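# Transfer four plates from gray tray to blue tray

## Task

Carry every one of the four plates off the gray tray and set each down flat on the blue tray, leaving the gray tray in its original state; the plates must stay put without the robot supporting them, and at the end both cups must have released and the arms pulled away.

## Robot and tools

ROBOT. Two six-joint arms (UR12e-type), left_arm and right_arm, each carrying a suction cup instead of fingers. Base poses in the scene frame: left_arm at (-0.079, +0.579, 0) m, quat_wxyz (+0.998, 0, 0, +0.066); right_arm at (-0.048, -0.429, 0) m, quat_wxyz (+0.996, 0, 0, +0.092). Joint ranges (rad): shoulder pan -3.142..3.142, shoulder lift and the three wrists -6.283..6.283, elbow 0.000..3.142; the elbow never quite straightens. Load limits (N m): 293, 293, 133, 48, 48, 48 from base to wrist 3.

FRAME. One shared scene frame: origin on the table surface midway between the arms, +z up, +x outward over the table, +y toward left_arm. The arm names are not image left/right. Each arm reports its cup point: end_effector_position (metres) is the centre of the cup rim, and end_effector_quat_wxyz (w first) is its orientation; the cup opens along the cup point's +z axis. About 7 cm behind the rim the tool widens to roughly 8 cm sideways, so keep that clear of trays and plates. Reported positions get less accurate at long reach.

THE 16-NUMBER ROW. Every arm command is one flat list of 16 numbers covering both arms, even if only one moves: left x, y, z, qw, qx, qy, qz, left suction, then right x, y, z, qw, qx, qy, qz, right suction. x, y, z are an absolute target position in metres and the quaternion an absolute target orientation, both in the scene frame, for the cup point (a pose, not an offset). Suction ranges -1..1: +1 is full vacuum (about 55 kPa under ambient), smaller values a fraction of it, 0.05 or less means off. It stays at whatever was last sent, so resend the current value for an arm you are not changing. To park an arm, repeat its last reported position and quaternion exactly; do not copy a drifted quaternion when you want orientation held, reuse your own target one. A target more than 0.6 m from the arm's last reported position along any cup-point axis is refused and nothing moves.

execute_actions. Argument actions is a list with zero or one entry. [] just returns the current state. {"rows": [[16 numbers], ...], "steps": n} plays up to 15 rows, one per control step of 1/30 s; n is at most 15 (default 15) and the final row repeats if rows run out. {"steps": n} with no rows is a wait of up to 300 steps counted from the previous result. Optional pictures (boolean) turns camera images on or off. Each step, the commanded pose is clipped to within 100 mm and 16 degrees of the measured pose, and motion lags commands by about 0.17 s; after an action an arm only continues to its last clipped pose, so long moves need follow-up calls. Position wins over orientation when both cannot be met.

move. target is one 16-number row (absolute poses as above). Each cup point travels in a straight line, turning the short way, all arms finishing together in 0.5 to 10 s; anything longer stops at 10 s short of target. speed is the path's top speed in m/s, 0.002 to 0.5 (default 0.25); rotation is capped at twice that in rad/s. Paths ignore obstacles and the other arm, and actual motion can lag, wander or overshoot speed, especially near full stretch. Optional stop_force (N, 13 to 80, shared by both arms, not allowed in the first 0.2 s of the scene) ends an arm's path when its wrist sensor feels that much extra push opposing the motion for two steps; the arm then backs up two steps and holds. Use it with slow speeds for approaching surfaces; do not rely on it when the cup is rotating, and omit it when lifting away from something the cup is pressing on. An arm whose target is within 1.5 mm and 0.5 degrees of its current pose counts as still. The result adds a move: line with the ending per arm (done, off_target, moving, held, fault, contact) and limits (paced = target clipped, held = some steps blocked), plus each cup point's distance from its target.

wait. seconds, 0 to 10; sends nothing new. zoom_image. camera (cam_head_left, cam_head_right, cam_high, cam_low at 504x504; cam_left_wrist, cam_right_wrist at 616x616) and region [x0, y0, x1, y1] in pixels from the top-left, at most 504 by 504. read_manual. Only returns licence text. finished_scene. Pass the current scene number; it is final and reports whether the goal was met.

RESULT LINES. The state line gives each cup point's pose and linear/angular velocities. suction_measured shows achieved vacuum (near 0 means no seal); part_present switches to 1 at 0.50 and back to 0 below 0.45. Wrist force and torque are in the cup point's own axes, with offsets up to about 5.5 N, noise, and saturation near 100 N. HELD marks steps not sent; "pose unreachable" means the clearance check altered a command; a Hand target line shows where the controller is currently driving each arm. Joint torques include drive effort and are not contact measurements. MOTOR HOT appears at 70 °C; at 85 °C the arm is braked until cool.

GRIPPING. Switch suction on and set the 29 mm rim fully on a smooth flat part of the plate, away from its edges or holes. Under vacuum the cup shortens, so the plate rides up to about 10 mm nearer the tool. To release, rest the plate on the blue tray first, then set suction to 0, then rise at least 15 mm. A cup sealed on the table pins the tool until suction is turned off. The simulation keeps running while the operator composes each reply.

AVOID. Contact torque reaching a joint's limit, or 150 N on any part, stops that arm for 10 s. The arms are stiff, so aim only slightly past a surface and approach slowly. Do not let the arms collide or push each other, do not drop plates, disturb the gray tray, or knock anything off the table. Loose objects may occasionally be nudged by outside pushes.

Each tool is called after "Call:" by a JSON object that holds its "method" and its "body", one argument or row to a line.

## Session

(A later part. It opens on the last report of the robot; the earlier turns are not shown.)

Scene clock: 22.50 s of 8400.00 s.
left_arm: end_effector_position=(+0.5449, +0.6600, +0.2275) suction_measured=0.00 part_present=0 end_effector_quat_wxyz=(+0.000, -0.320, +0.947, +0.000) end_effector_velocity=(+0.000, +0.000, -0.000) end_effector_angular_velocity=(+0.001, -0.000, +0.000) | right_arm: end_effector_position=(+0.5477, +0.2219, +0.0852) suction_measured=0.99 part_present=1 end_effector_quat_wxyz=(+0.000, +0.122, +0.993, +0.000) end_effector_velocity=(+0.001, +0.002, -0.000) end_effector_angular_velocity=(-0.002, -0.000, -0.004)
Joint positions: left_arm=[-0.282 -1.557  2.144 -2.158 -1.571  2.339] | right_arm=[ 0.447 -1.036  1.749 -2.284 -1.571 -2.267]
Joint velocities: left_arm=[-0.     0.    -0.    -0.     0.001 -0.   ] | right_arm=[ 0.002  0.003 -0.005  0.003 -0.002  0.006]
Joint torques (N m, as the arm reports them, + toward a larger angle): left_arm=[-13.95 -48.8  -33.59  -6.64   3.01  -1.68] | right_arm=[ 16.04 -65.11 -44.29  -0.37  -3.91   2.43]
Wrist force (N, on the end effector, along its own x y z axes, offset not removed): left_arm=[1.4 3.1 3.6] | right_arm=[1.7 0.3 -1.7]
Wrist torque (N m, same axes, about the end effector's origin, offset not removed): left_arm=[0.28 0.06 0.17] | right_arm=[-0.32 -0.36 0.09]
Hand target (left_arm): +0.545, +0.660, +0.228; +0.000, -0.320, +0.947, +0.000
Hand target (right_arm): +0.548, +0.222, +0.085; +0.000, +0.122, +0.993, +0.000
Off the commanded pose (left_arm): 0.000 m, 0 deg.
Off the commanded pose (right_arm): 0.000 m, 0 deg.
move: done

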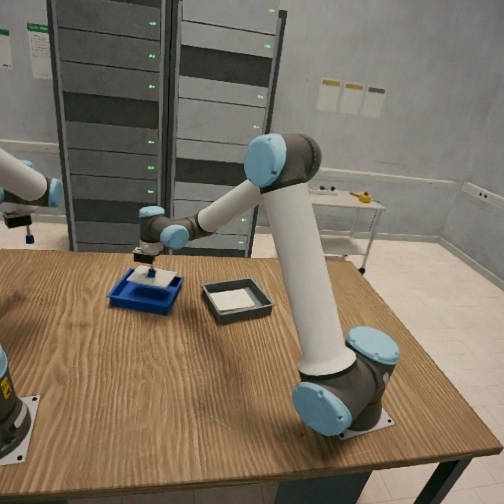

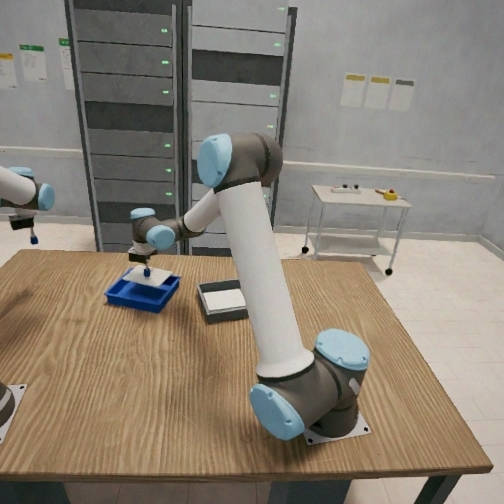

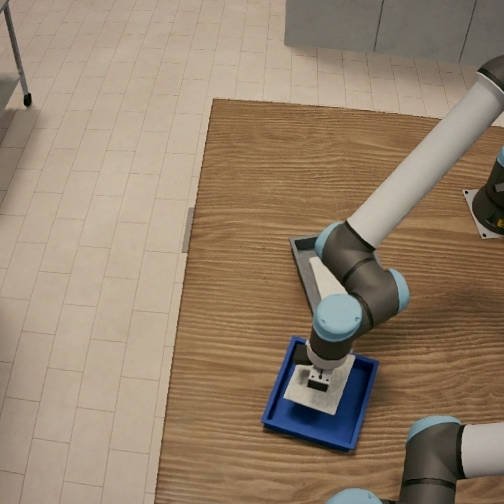

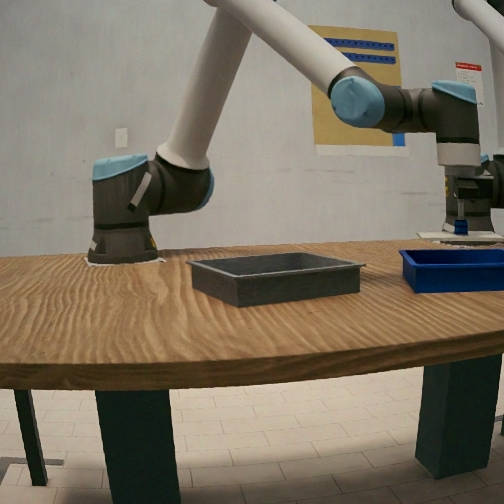

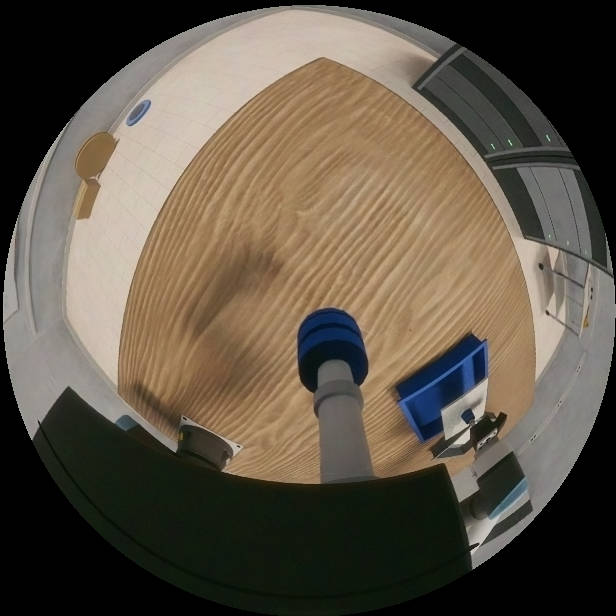

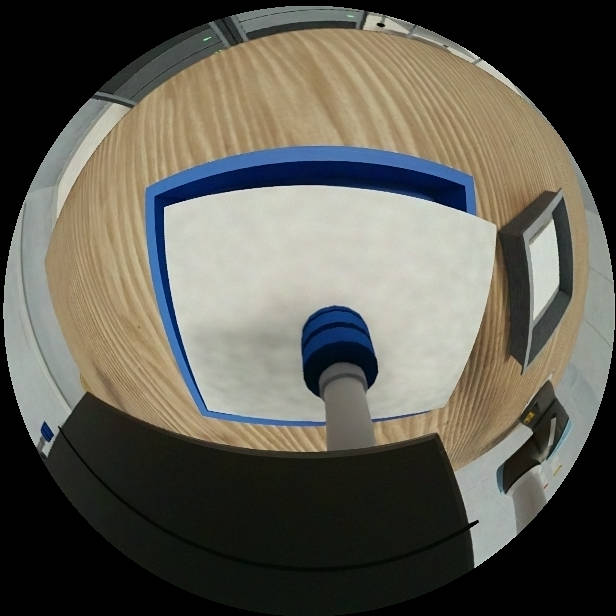

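Call:
{"method": "move", "body": {
  "target": [0.5449,0.66,0.2275,0,-0.32,0.947,0,0, 0.55,0.244,0.062,0,0.096,0.9954,0,1],
  "speed": 0.1
}}

Scene clock: 24.37 s of 8400.00 s.
left_arm: end_effector_position=(+0.5449, +0.6600, +0.2275) suction_measured=0.00 part_present=0 end_effector_quat_wxyz=(+0.000, -0.320, +0.947, +0.000) end_effector_velocity=(-0.000, +0.000, -0.000) end_effector_angular_velocity=(+0.000, +0.000, -0.000) | right_arm: end_effector_position=(+0.5500, +0.2438, +0.0622) suction_measured=1.00 part_present=1 end_effector_quat_wxyz=(+0.000, +0.096, +0.995, +0.000) end_effector_velocity=(-0.000, +0.001, -0.003) end_effector_angular_velocity=(-0.001, +0.002, +0.003)
Joint positions: left_arm=[-0.282 -1.557  2.144 -2.158 -1.571  2.339] | right_arm=[ 0.465 -0.989  1.718 -2.301 -1.571 -2.299]
Joint velocities: left_arm=[ 0.    -0.     0.001  0.     0.     0.   ] | right_arm=[ 0.001  0.005 -0.002 -0.001  0.    -0.002]
Joint torques (N m, as the arm reports them, + toward a larger angle): left_arm=[-15.68 -49.28 -33.8   -6.99   2.56  -1.67] | right_arm=[ 12.96 -66.47 -44.11  -7.15  -3.97  -1.6 ]
Wrist force (N, on the end effector, along its own x y z axes, offset not removed): left_arm=[2.5 0.2 2.2] | right_arm=[0.1 -3.1 -0.1]
Wrist torque (N m, same axes, about the end effector's origin, offset not removed): left_arm=[-0.17 -0.11 0.11] | right_arm=[-0.61 -0.10 -0.03]
Hand target (left_arm): +0.545, +0.660, +0.228; +0.000, -0.320, +0.947, +0.000
Hand target (right_arm): +0.550, +0.244, +0.062; -0.000, +0.096, +0.995, +0.000
Off the commanded pose (left_arm): 0.000 m, 0 deg.
Off the commanded pose (right_arm): 0.000 m, 0 deg.
move: done

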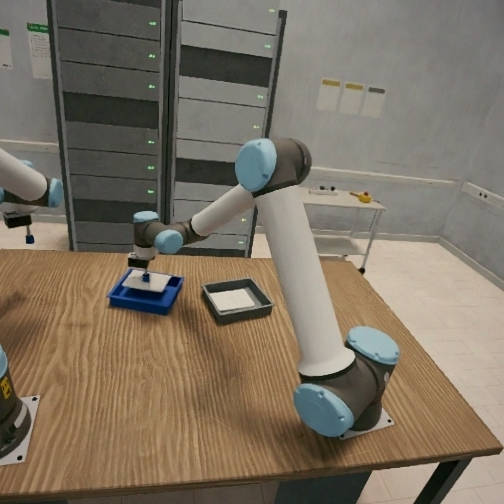

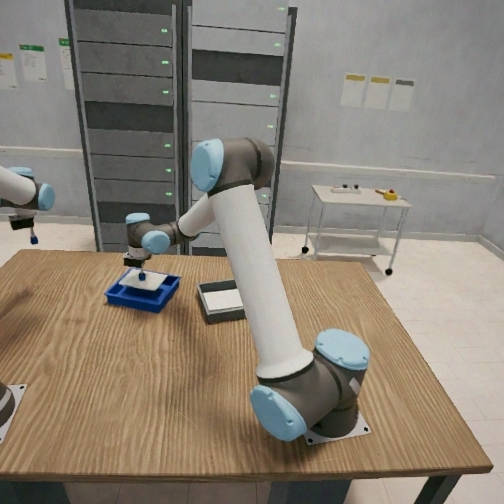

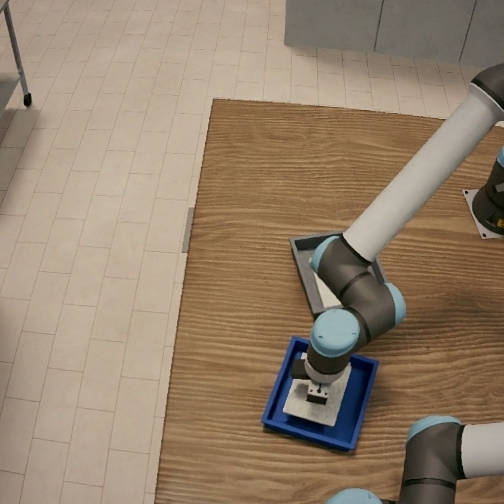

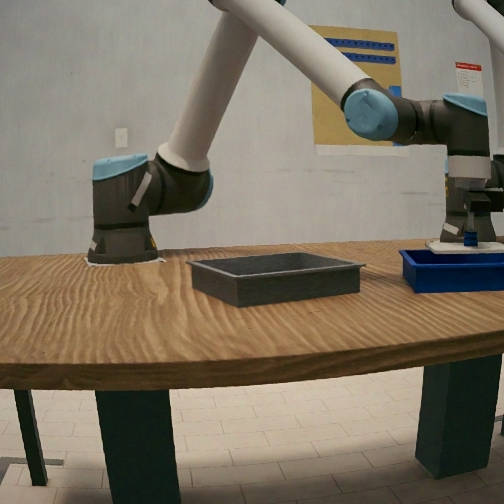

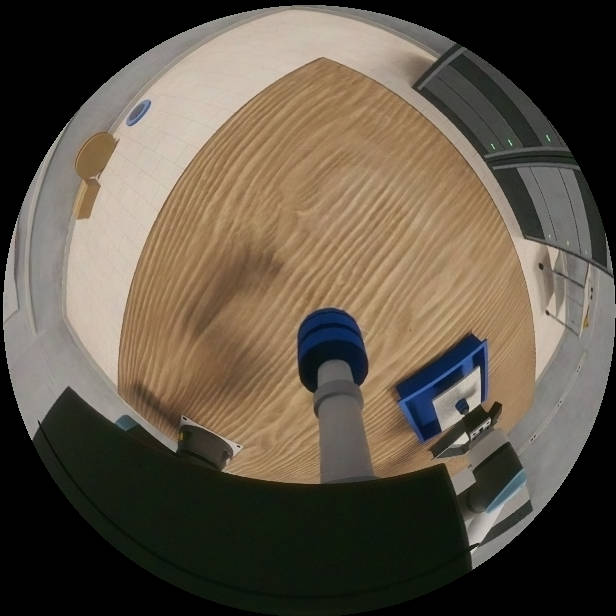

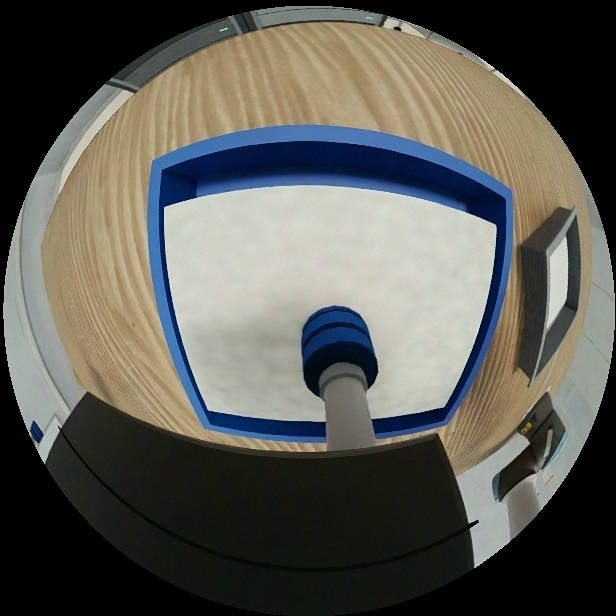

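Call:
{"method": "move", "body": {
  "target": [0.5449,0.66,0.2275,0,-0.32,0.947,0,0, 0.55,0.242,0.015,0,0.113,0.9936,0,1],
  "speed": 0.08
}}

Call:
{"method": "move", "body": {
  "target": [0.5449,0.66,0.2275,0,-0.32,0.947,0,0, 0.55,0.242,-0.005,0,0.113,0.9936,0,1],
  "speed": 0.005,
  "stop_force": 13
}}

Scene clock: 26.33 s of 8400.00 s.
left_arm: end_effector_position=(+0.5449, +0.6600, +0.2275) suction_measured=0.00 part_present=0 end_effector_quat_wxyz=(+0.000, -0.320, +0.947, +0.000) end_effector_velocity=(+0.000, -0.000, +0.000) end_effector_angular_velocity=(-0.000, +0.000, +0.000) | right_arm: end_effector_position=(+0.5500, +0.2420, +0.0153) suction_measured=0.99 part_present=1 end_effector_quat_wxyz=(-0.000, +0.113, +0.994, +0.000) end_effector_velocity=(+0.000, +0.000, -0.002) end_effector_angular_velocity=(+0.000, +0.000, -0.002)
Joint positions: left_arm=[-0.282 -1.557  2.144 -2.158 -1.571  2.339] | right_arm=[ 0.464 -0.936  1.736 -2.37  -1.571 -2.267]
Joint velocities: left_arm=[ 0.     0.    -0.     0.001 -0.    -0.   ] | right_arm=[-0.     0.003 -0.    -0.003  0.     0.002]
Joint torques (N m, as the arm reports them, + toward a larger angle): left_arm=[-12.92 -48.41 -33.98  -6.76   3.3   -1.21] | right_arm=[-19.01 -68.66 -23.8   -7.01  -3.96   2.87]
Wrist force (N, on the end effector, along its own x y z axes, offset not removed): left_arm=[4.4 -1.9 3.3] | right_arm=[0.2 0.2 3.9]
Wrist torque (N m, same axes, about the end effector's origin, offset not removed): left_arm=[-0.32 -0.30 0.20] | right_arm=[-0.26 -0.24 -0.01]
Hand target (left_arm): +0.545, +0.660, +0.228; +0.000, -0.320, +0.947, +0.000
Hand target (right_arm): +0.550, +0.242, +0.015; -0.000, +0.113, +0.994, -0.000
Off the commanded pose (left_arm): 0.000 m, 0 deg.
Off the commanded pose (right_arm): 0.000 m, 0 deg.
move: done

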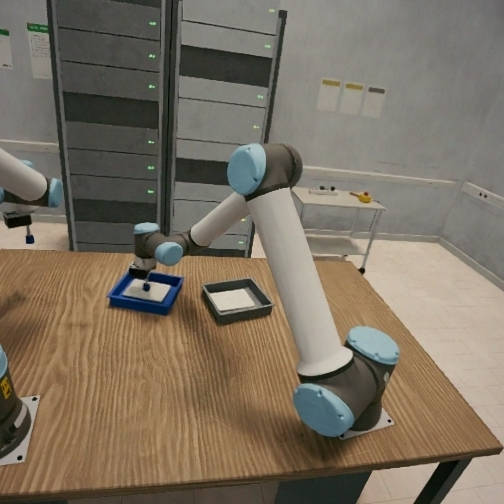

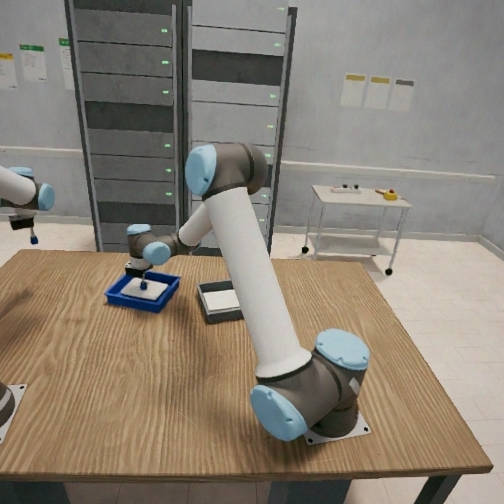

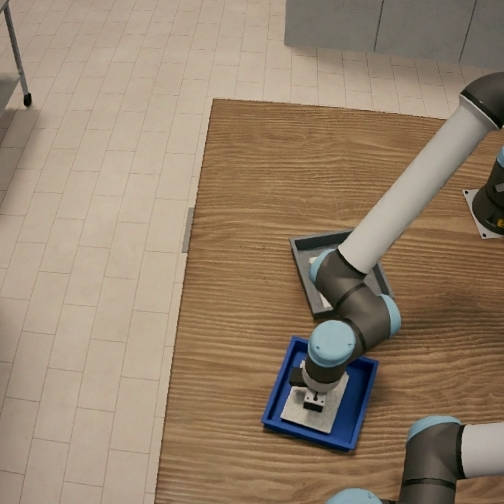

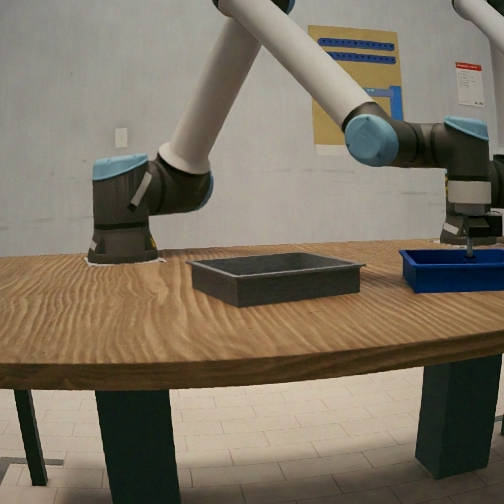

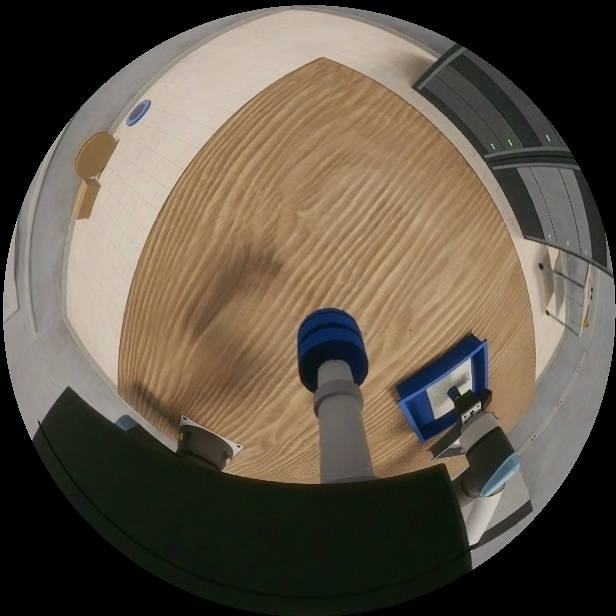

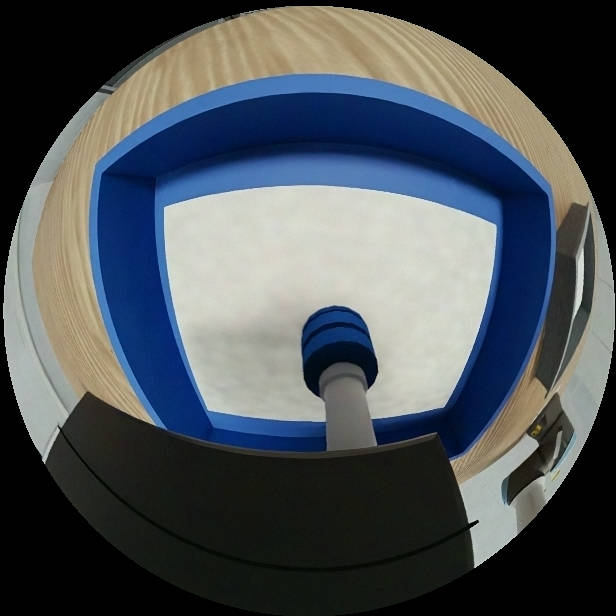

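Scene clock: 29.77 s of 8400.00 s.
left_arm: end_effector_position=(+0.5449, +0.6600, +0.2275) suction_measured=0.00 part_present=0 end_effector_quat_wxyz=(+0.000, -0.320, +0.947, +0.000) end_effector_velocity=(+0.000, -0.000, -0.000) end_effector_angular_velocity=(-0.000, +0.000, +0.001) | right_arm: end_effector_position=(+0.5501, +0.2421, +0.0001) suction_measured=1.00 part_present=1 end_effector_quat_wxyz=(+0.000, +0.113, +0.994, +0.000) end_effector_velocity=(-0.001, +0.000, +0.001) end_effector_angular_velocity=(-0.001, +0.003, +0.001)
Joint positions: left_arm=[-0.282 -1.557  2.144 -2.158 -1.571  2.339] | right_arm=[ 0.464 -0.918  1.739 -2.392 -1.571 -2.267]
Joint velocities: left_arm=[-0.     0.001  0.    -0.    -0.    -0.001] | right_arm=[ 0.001 -0.001 -0.001  0.005  0.001 -0.001]
Joint torques (N m, as the arm reports them, + toward a larger angle): left_arm=[-14.56 -50.33 -32.94  -6.8    2.84  -1.71] | right_arm=[-19.25 -77.19 -17.94   1.32  -3.58   2.44]
Wrist force (N, on the end effector, along its own x y z axes, offset not removed): left_arm=[3.8 -0.5 4.7] | right_arm=[3.3 -7.5 -26.6]
Wrist torque (N m, same axes, about the end effector's origin, offset not removed): left_arm=[-0.29 -0.24 0.08] | right_arm=[-0.53 -0.02 0.05]
Hand target (left_arm): +0.545, +0.660, +0.228; +0.000, -0.320, +0.947, +0.000
Hand target (right_arm): +0.550, +0.242, +0.000; +0.000, +0.113, +0.994, +0.000
Off the commanded pose (left_arm): 0.000 m, 0 deg.
Off the commanded pose (right_arm): 0.005 m, 0 deg.
move: contact (right_arm)

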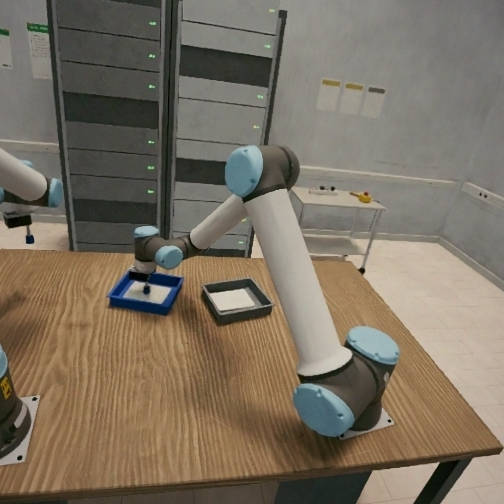

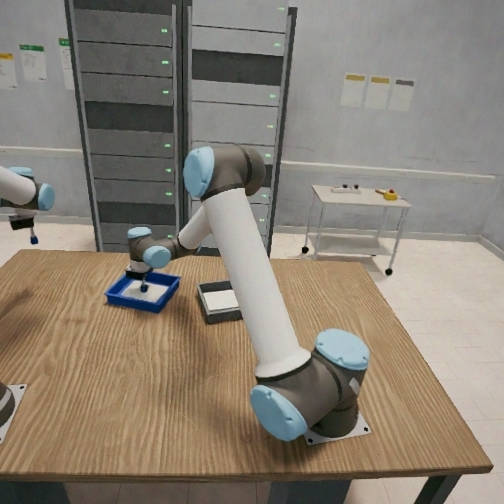

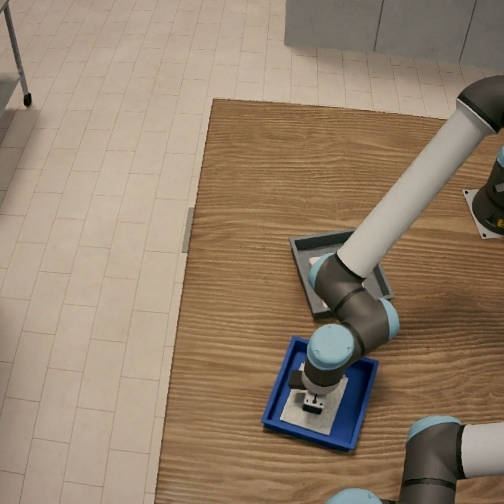

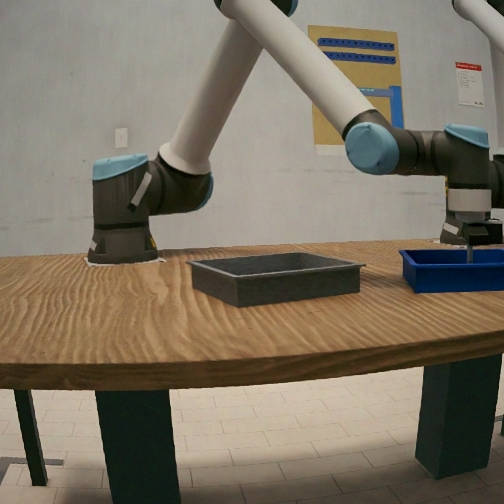

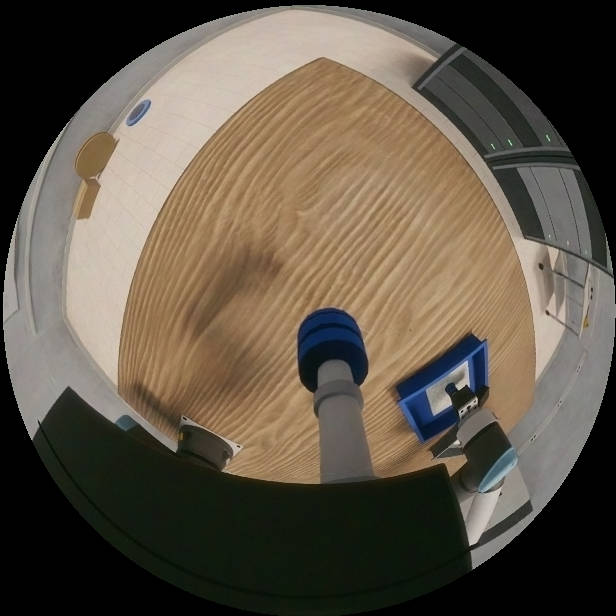

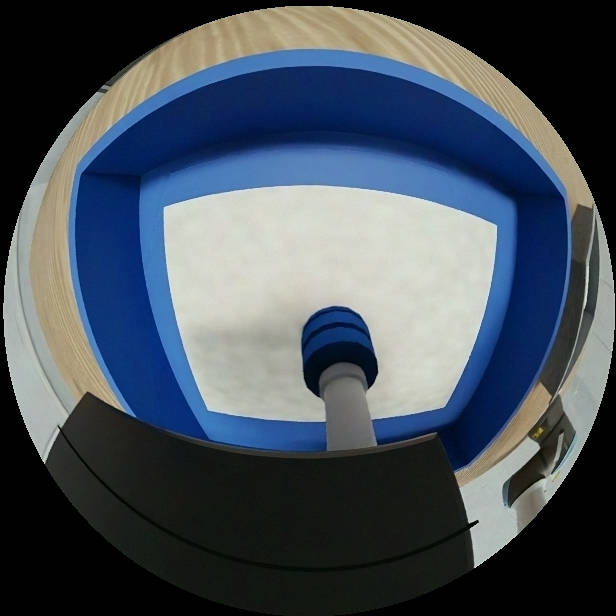

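Call:
{"method": "execute_actions", "body": {
  "actions": [
    {"rows":[[0.5449,0.66,0.2275,0,-0.32,0.947,0,0, 0.55,0.242,0.001,0,0.113,0.9936,0,0]],"steps":8}
  ],
  "pictures": false
}}

Scene clock: 30.50 s of 8400.00 s.
left_arm: end_effector_position=(+0.5449, +0.6600, +0.2275) suction_measured=0.00 part_present=0 end_effector_quat_wxyz=(+0.000, -0.320, +0.947, +0.000) end_effector_velocity=(+0.000, +0.000, +0.000) end_effector_angular_velocity=(+0.000, +0.000, -0.000) | right_arm: end_effector_position=(+0.5500, +0.2420, +0.0008) suction_measured=0.00 part_present=0 end_effector_quat_wxyz=(-0.000, +0.113, +0.994, -0.000) end_effector_velocity=(-0.001, -0.001, -0.000) end_effector_angular_velocity=(-0.001, +0.003, -0.000)
Joint positions: left_arm=[-0.282 -1.557  2.144 -2.158 -1.571  2.339] | right_arm=[ 0.464 -0.919  1.739 -2.391 -1.571 -2.267]
Joint velocities: left_arm=[-0.     0.    -0.     0.001  0.     0.   ] | right_arm=[ 0.    -0.001  0.002  0.002  0.001  0.   ]
Joint torques (N m, as the arm reports them, + toward a larger angle): left_arm=[-15.27 -50.43 -33.99  -7.04   2.81  -1.65] | right_arm=[-18.03 -88.49 -22.72   0.91  -2.97   2.68]
Wrist force (N, on the end effector, along its own x y z axes, offset not removed): left_arm=[3.6 -1.1 1.9] | right_arm=[-2.0 0.3 -8.2]
Wrist torque (N m, same axes, about the end effector's origin, offset not removed): left_arm=[-0.31 -0.12 0.07] | right_arm=[-0.28 0.08 0.04]
Hand target (left_arm): +0.545, +0.660, +0.228; +0.000, -0.320, +0.947, +0.000
Hand target (right_arm): +0.550, +0.242, +0.001; +0.000, +0.113, +0.994, +0.000
Off the commanded pose (left_arm): 0.000 m, 0 deg.
Off the commanded pose (right_arm): 0.000 m, 0 deg.
Steps of this call (steps 1 to 14: nothing new was sent; steps 15 to 22: all 8 steps of this action). Readings (end_effector_position | what the end effector reports):
15: left_arm (+0.5449, +0.6600, +0.2275) | right_arm (+0.5500, +0.2420, +0.0003) | left_arm suction_measured=0.00 part_present=0 | right_arm suction_measured=0.16 part_present=0
16: left_arm (+0.5449, +0.6600, +0.2275) | right_arm (+0.5500, +0.2420, +0.0004) | left_arm suction_measured=0.00 part_present=0 | right_arm suction_measured=0.00 part_present=0
18: left_arm (+0.5449, +0.6600, +0.2275) | right_arm (+0.5500, +0.2420, +0.0006) | left_arm suction_measured=0.00 part_present=0 | right_arm suction_measured=0.00 part_present=0
22: the state above

Call:
{"method": "move", "body": {
  "target": [0.5449,0.66,0.2275,0,-0.32,0.947,0,0, 0.547,0.225,0.075,0,0.113,0.9936,0,0],
  "speed": 0.25
}}

Call:
{"method": "move", "body": {
  "target": [0.5449,0.66,0.2275,0,-0.32,0.947,0,0, 0.488,-0.111,0.065,0,-0.156,0.988,0,0],
  "speed": 0.45
}}

Scene clock: 32.37 s of 8400.00 s.
left_arm: end_effector_position=(+0.5449, +0.6600, +0.2275) suction_measured=0.00 part_present=0 end_effector_quat_wxyz=(+0.000, -0.320, +0.947, +0.000) end_effector_velocity=(-0.000, -0.000, +0.000) end_effector_angular_velocity=(+0.000, -0.000, -0.000) | right_arm: end_effector_position=(+0.5470, +0.2250, +0.0747) suction_measured=0.00 part_present=0 end_effector_quat_wxyz=(-0.000, +0.113, +0.994, -0.000) end_effector_velocity=(-0.001, -0.000, +0.002) end_effector_angular_velocity=(+0.000, +0.001, +0.001)
Joint positions: left_arm=[-0.282 -1.557  2.144 -2.158 -1.571  2.339] | right_arm=[ 0.45  -1.022  1.749 -2.298 -1.571 -2.281]
Joint velocities: left_arm=[-0.    -0.    -0.     0.001  0.     0.   ] | right_arm=[ 0.    -0.004  0.002  0.003  0.001 -0.001]
Joint torques (N m, as the arm reports them, + toward a larger angle): left_arm=[-15.76 -49.58 -34.85  -7.06   2.4   -1.5 ] | right_arm=[-18.59 -93.17 -25.34   0.04  -3.4   -1.72]
Wrist force (N, on the end effector, along its own x y z axes, offset not removed): left_arm=[2.1 -2.1 2.5] | right_arm=[1.0 0.0 0.0]
Wrist torque (N m, same axes, about the end effector's origin, offset not removed): left_arm=[-0.36 0.02 0.12] | right_arm=[-0.33 -0.36 -0.05]
Hand target (left_arm): +0.545, +0.660, +0.228; +0.000, -0.320, +0.947, +0.000
Hand target (right_arm): +0.547, +0.225, +0.075; +0.000, +0.113, +0.994, -0.000
Off the commanded pose (left_arm): 0.000 m, 0 deg.
Off the commanded pose (right_arm): 0.000 m, 0 deg.
move: done

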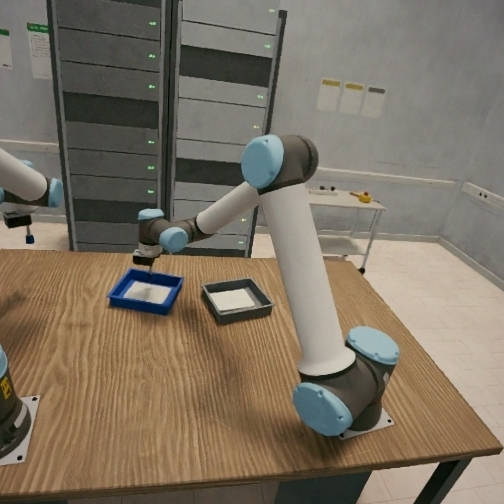

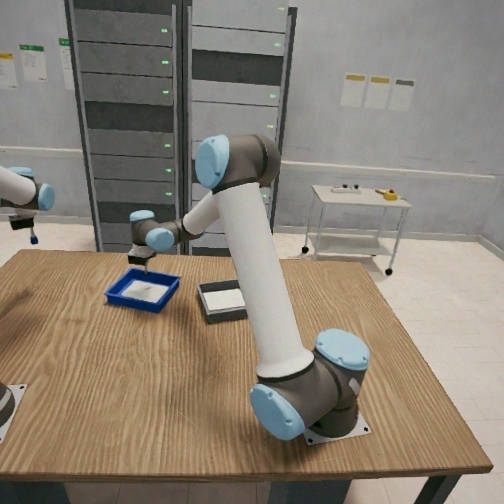

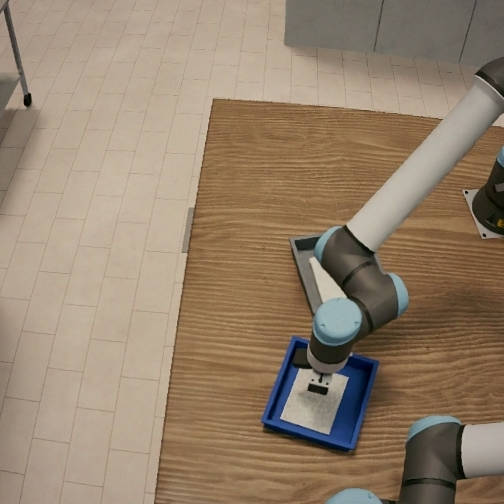

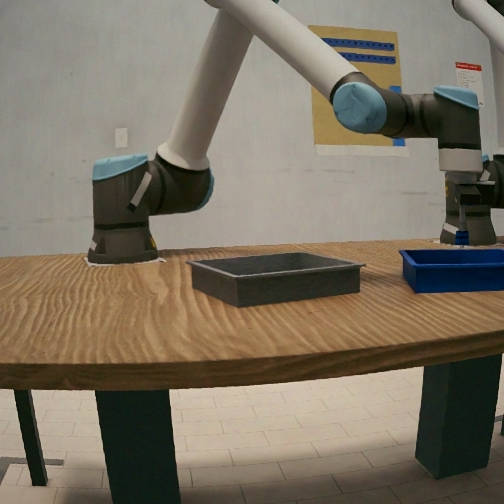

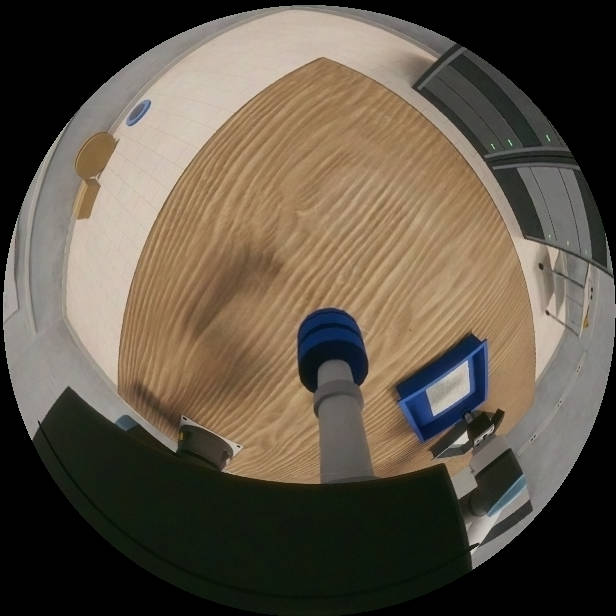

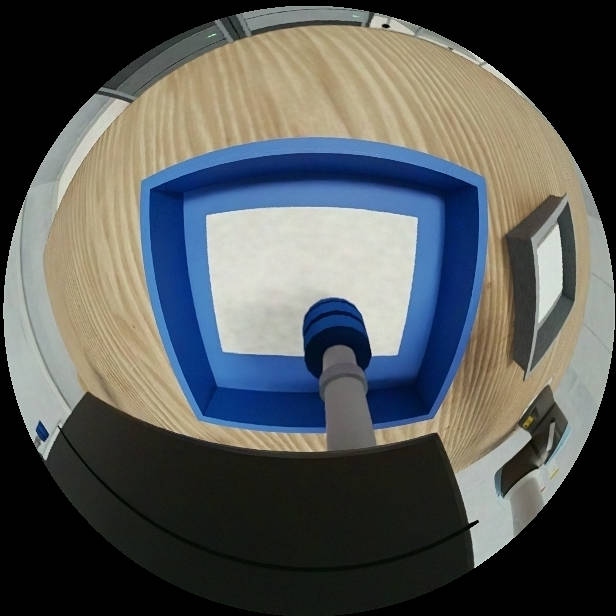

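Scene clock: 34.00 s of 8400.00 s.
left_arm: end_effector_position=(+0.5449, +0.6600, +0.2275) suction_measured=0.00 part_present=0 end_effector_quat_wxyz=(+0.000, -0.320, +0.947, +0.000) end_effector_velocity=(+0.001, +0.000, +0.001) end_effector_angular_velocity=(+0.000, -0.002, +0.000) | right_arm: end_effector_position=(+0.4882, -0.1108, +0.0648) suction_measured=0.00 part_present=0 end_effector_quat_wxyz=(-0.000, -0.156, +0.988, -0.000) end_effector_velocity=(-0.000, -0.003, +0.001) end_effector_angular_velocity=(+0.002, +0.000, +0.005)
Joint positions: left_arm=[-0.282 -1.557  2.144 -2.158 -1.571  2.339] | right_arm=[ 0.068 -1.335  2.279 -2.514 -1.571 -3.202]
Joint velocities: left_arm=[ 0.    -0.    -0.001 -0.     0.001 -0.   ] | right_arm=[-0.005 -0.003  0.003  0.001  0.002 -0.01 ]
Joint torques (N m, as the arm reports them, + toward a larger angle): left_arm=[-13.33 -49.19 -34.77  -6.69   2.51  -1.17] | right_arm=[-17.41 -63.65 -18.13  -7.03   3.86  -1.63]
Wrist force (N, on the end effector, along its own x y z axes, offset not removed): left_arm=[2.0 2.0 2.9] | right_arm=[-2.7 -1.6 -0.4]
Wrist torque (N m, same axes, about the end effector's origin, offset not removed): left_arm=[0.05 -0.03 0.04] | right_arm=[-0.50 0.13 -0.05]
Hand target (left_arm): +0.545, +0.660, +0.228; +0.000, -0.320, +0.947, +0.000
Hand target (right_arm): +0.488, -0.111, +0.065; -0.000, -0.156, +0.988, -0.000
Off the commanded pose (left_arm): 0.000 m, 0 deg.
Off the commanded pose (right_arm): 0.000 m, 0 deg.
move: done

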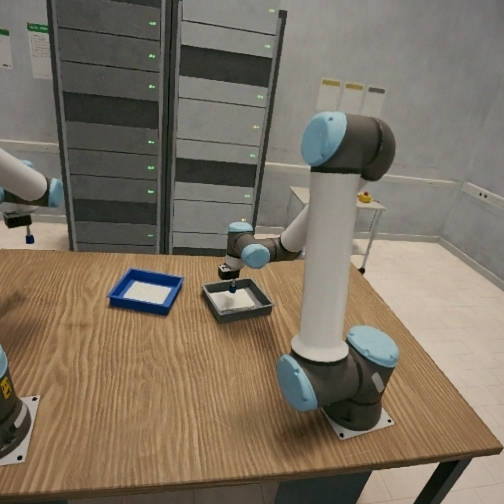

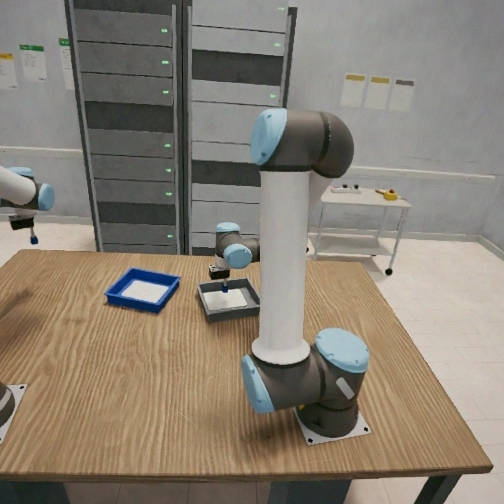

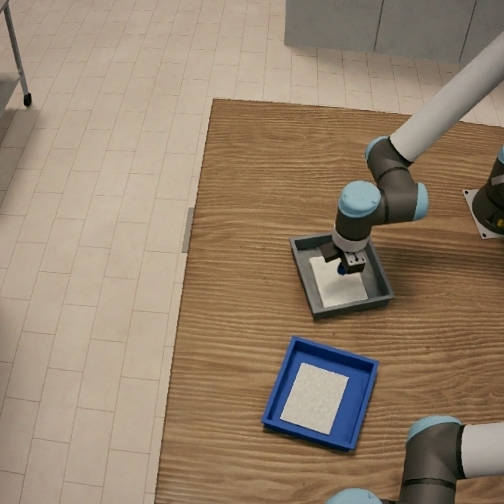

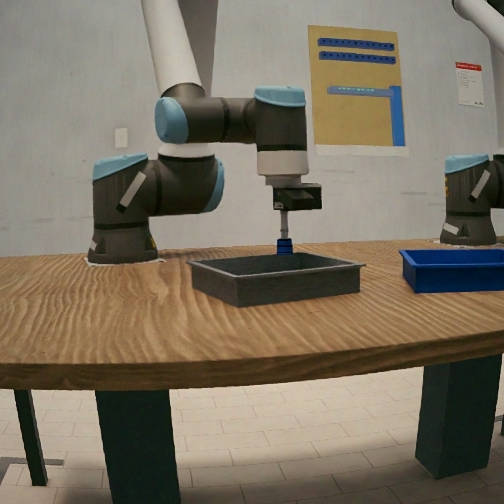

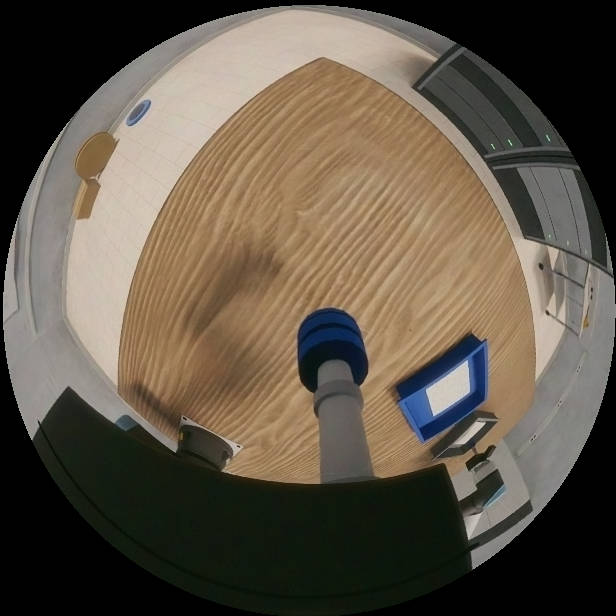

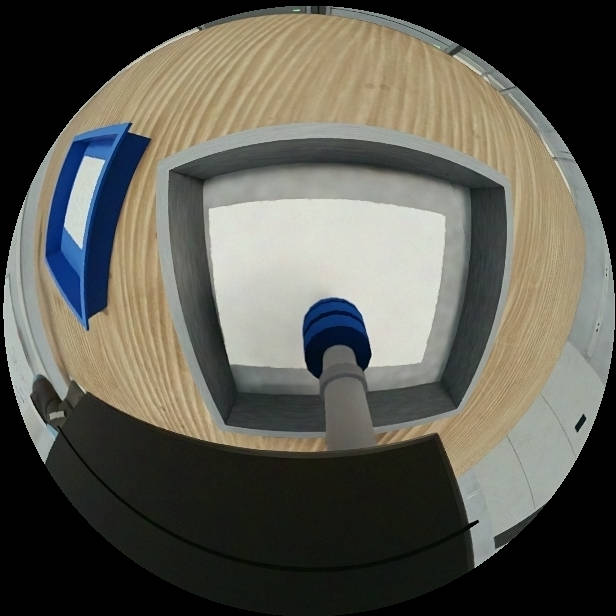

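Call:
{"method": "move", "body": {
  "target": [0.5449,0.66,0.2275,0,-0.32,0.947,0,0, 0.491,-0.109,0.017,0,-0.156,0.988,0,1],
  "speed": 0.1
}}

Scene clock: 35.50 s of 8400.00 s.
left_arm: end_effector_position=(+0.5449, +0.6600, +0.2275) suction_measured=0.00 part_present=0 end_effector_quat_wxyz=(+0.000, -0.320, +0.947, +0.000) end_effector_velocity=(-0.000, +0.000, -0.000) end_effector_angular_velocity=(+0.001, -0.000, -0.000) | right_arm: end_effector_position=(+0.4910, -0.1090, +0.0173) suction_measured=0.61 part_present=1 end_effector_quat_wxyz=(-0.000, -0.156, +0.988, -0.000) end_effector_velocity=(-0.001, +0.001, -0.003) end_effector_angular_velocity=(+0.002, +0.000, -0.000)
Joint positions: left_arm=[-0.282 -1.557  2.144 -2.158 -1.571  2.339] | right_arm=[ 0.07  -1.245  2.292 -2.618 -1.571 -3.201]
Joint velocities: left_arm=[ 0.    -0.     0.001 -0.001  0.001  0.   ] | right_arm=[ 0.001  0.005  0.001 -0.006  0.002  0.001]
Joint torques (N m, as the arm reports them, + toward a larger angle): left_arm=[-12.24 -49.27 -34.19  -6.87   2.25  -1.05] | right_arm=[ 15.37 -36.77 -15.85  -6.86   3.99   2.63]
Wrist force (N, on the end effector, along its own x y z axes, offset not removed): left_arm=[0.0 -1.2 3.6] | right_arm=[0.6 -1.0 2.2]
Wrist torque (N m, same axes, about the end effector's origin, offset not removed): left_arm=[-0.24 0.24 0.20] | right_arm=[-0.40 -0.30 0.04]
Hand target (left_arm): +0.545, +0.660, +0.227; +0.000, -0.320, +0.947, +0.000
Hand target (right_arm): +0.491, -0.109, +0.017; -0.000, -0.156, +0.988, +0.000
Off the commanded pose (left_arm): 0.000 m, 0 deg.
Off the commanded pose (right_arm): 0.000 m, 0 deg.
move: done

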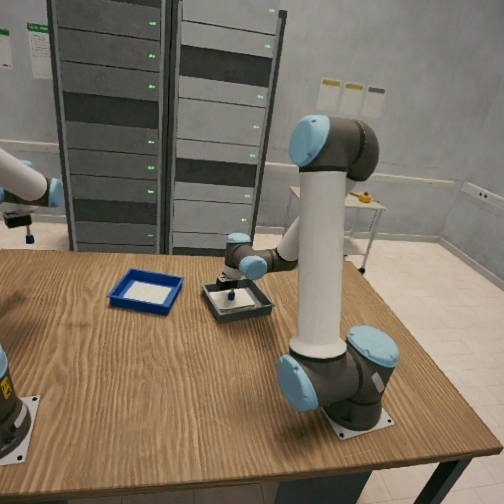

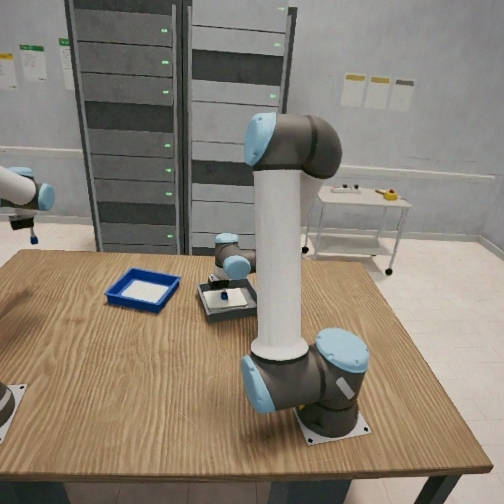

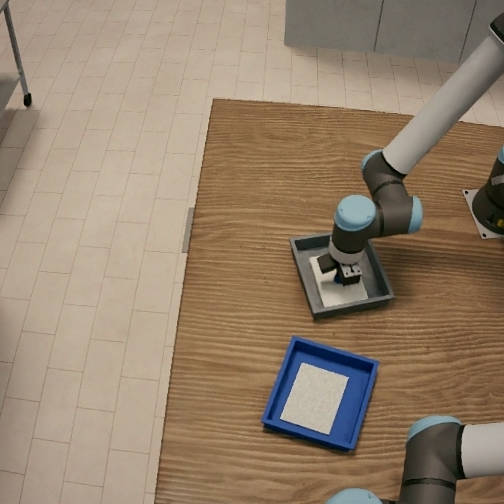

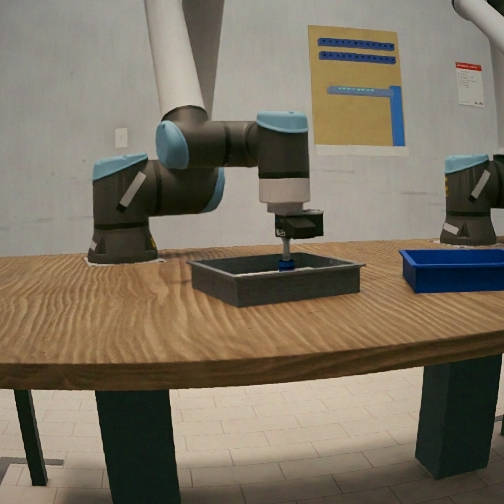

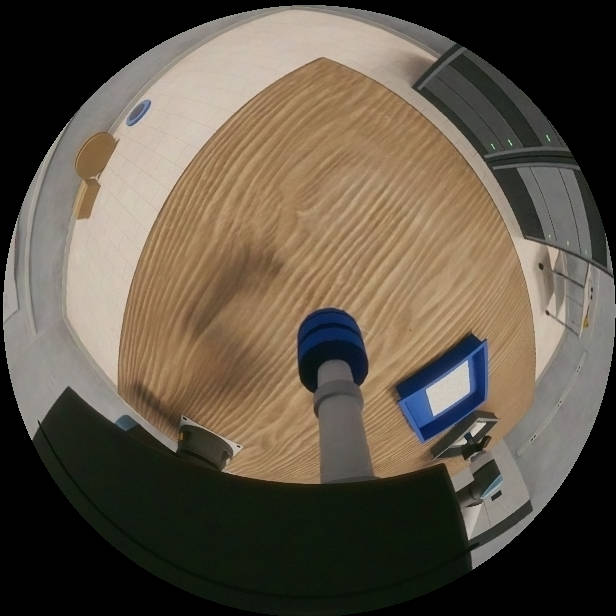

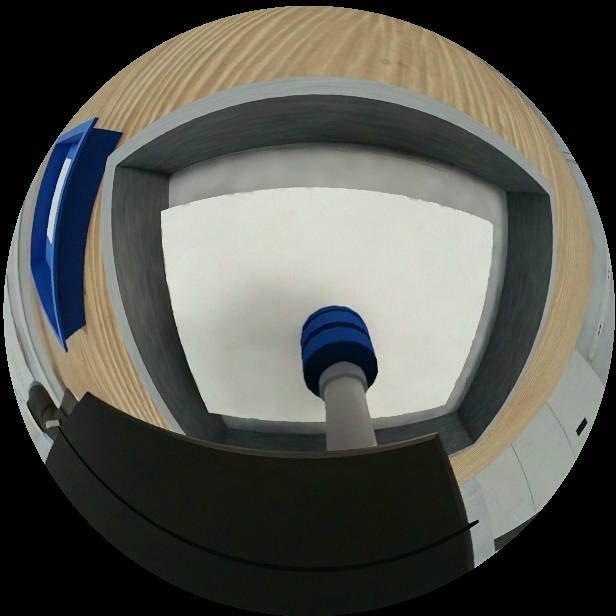

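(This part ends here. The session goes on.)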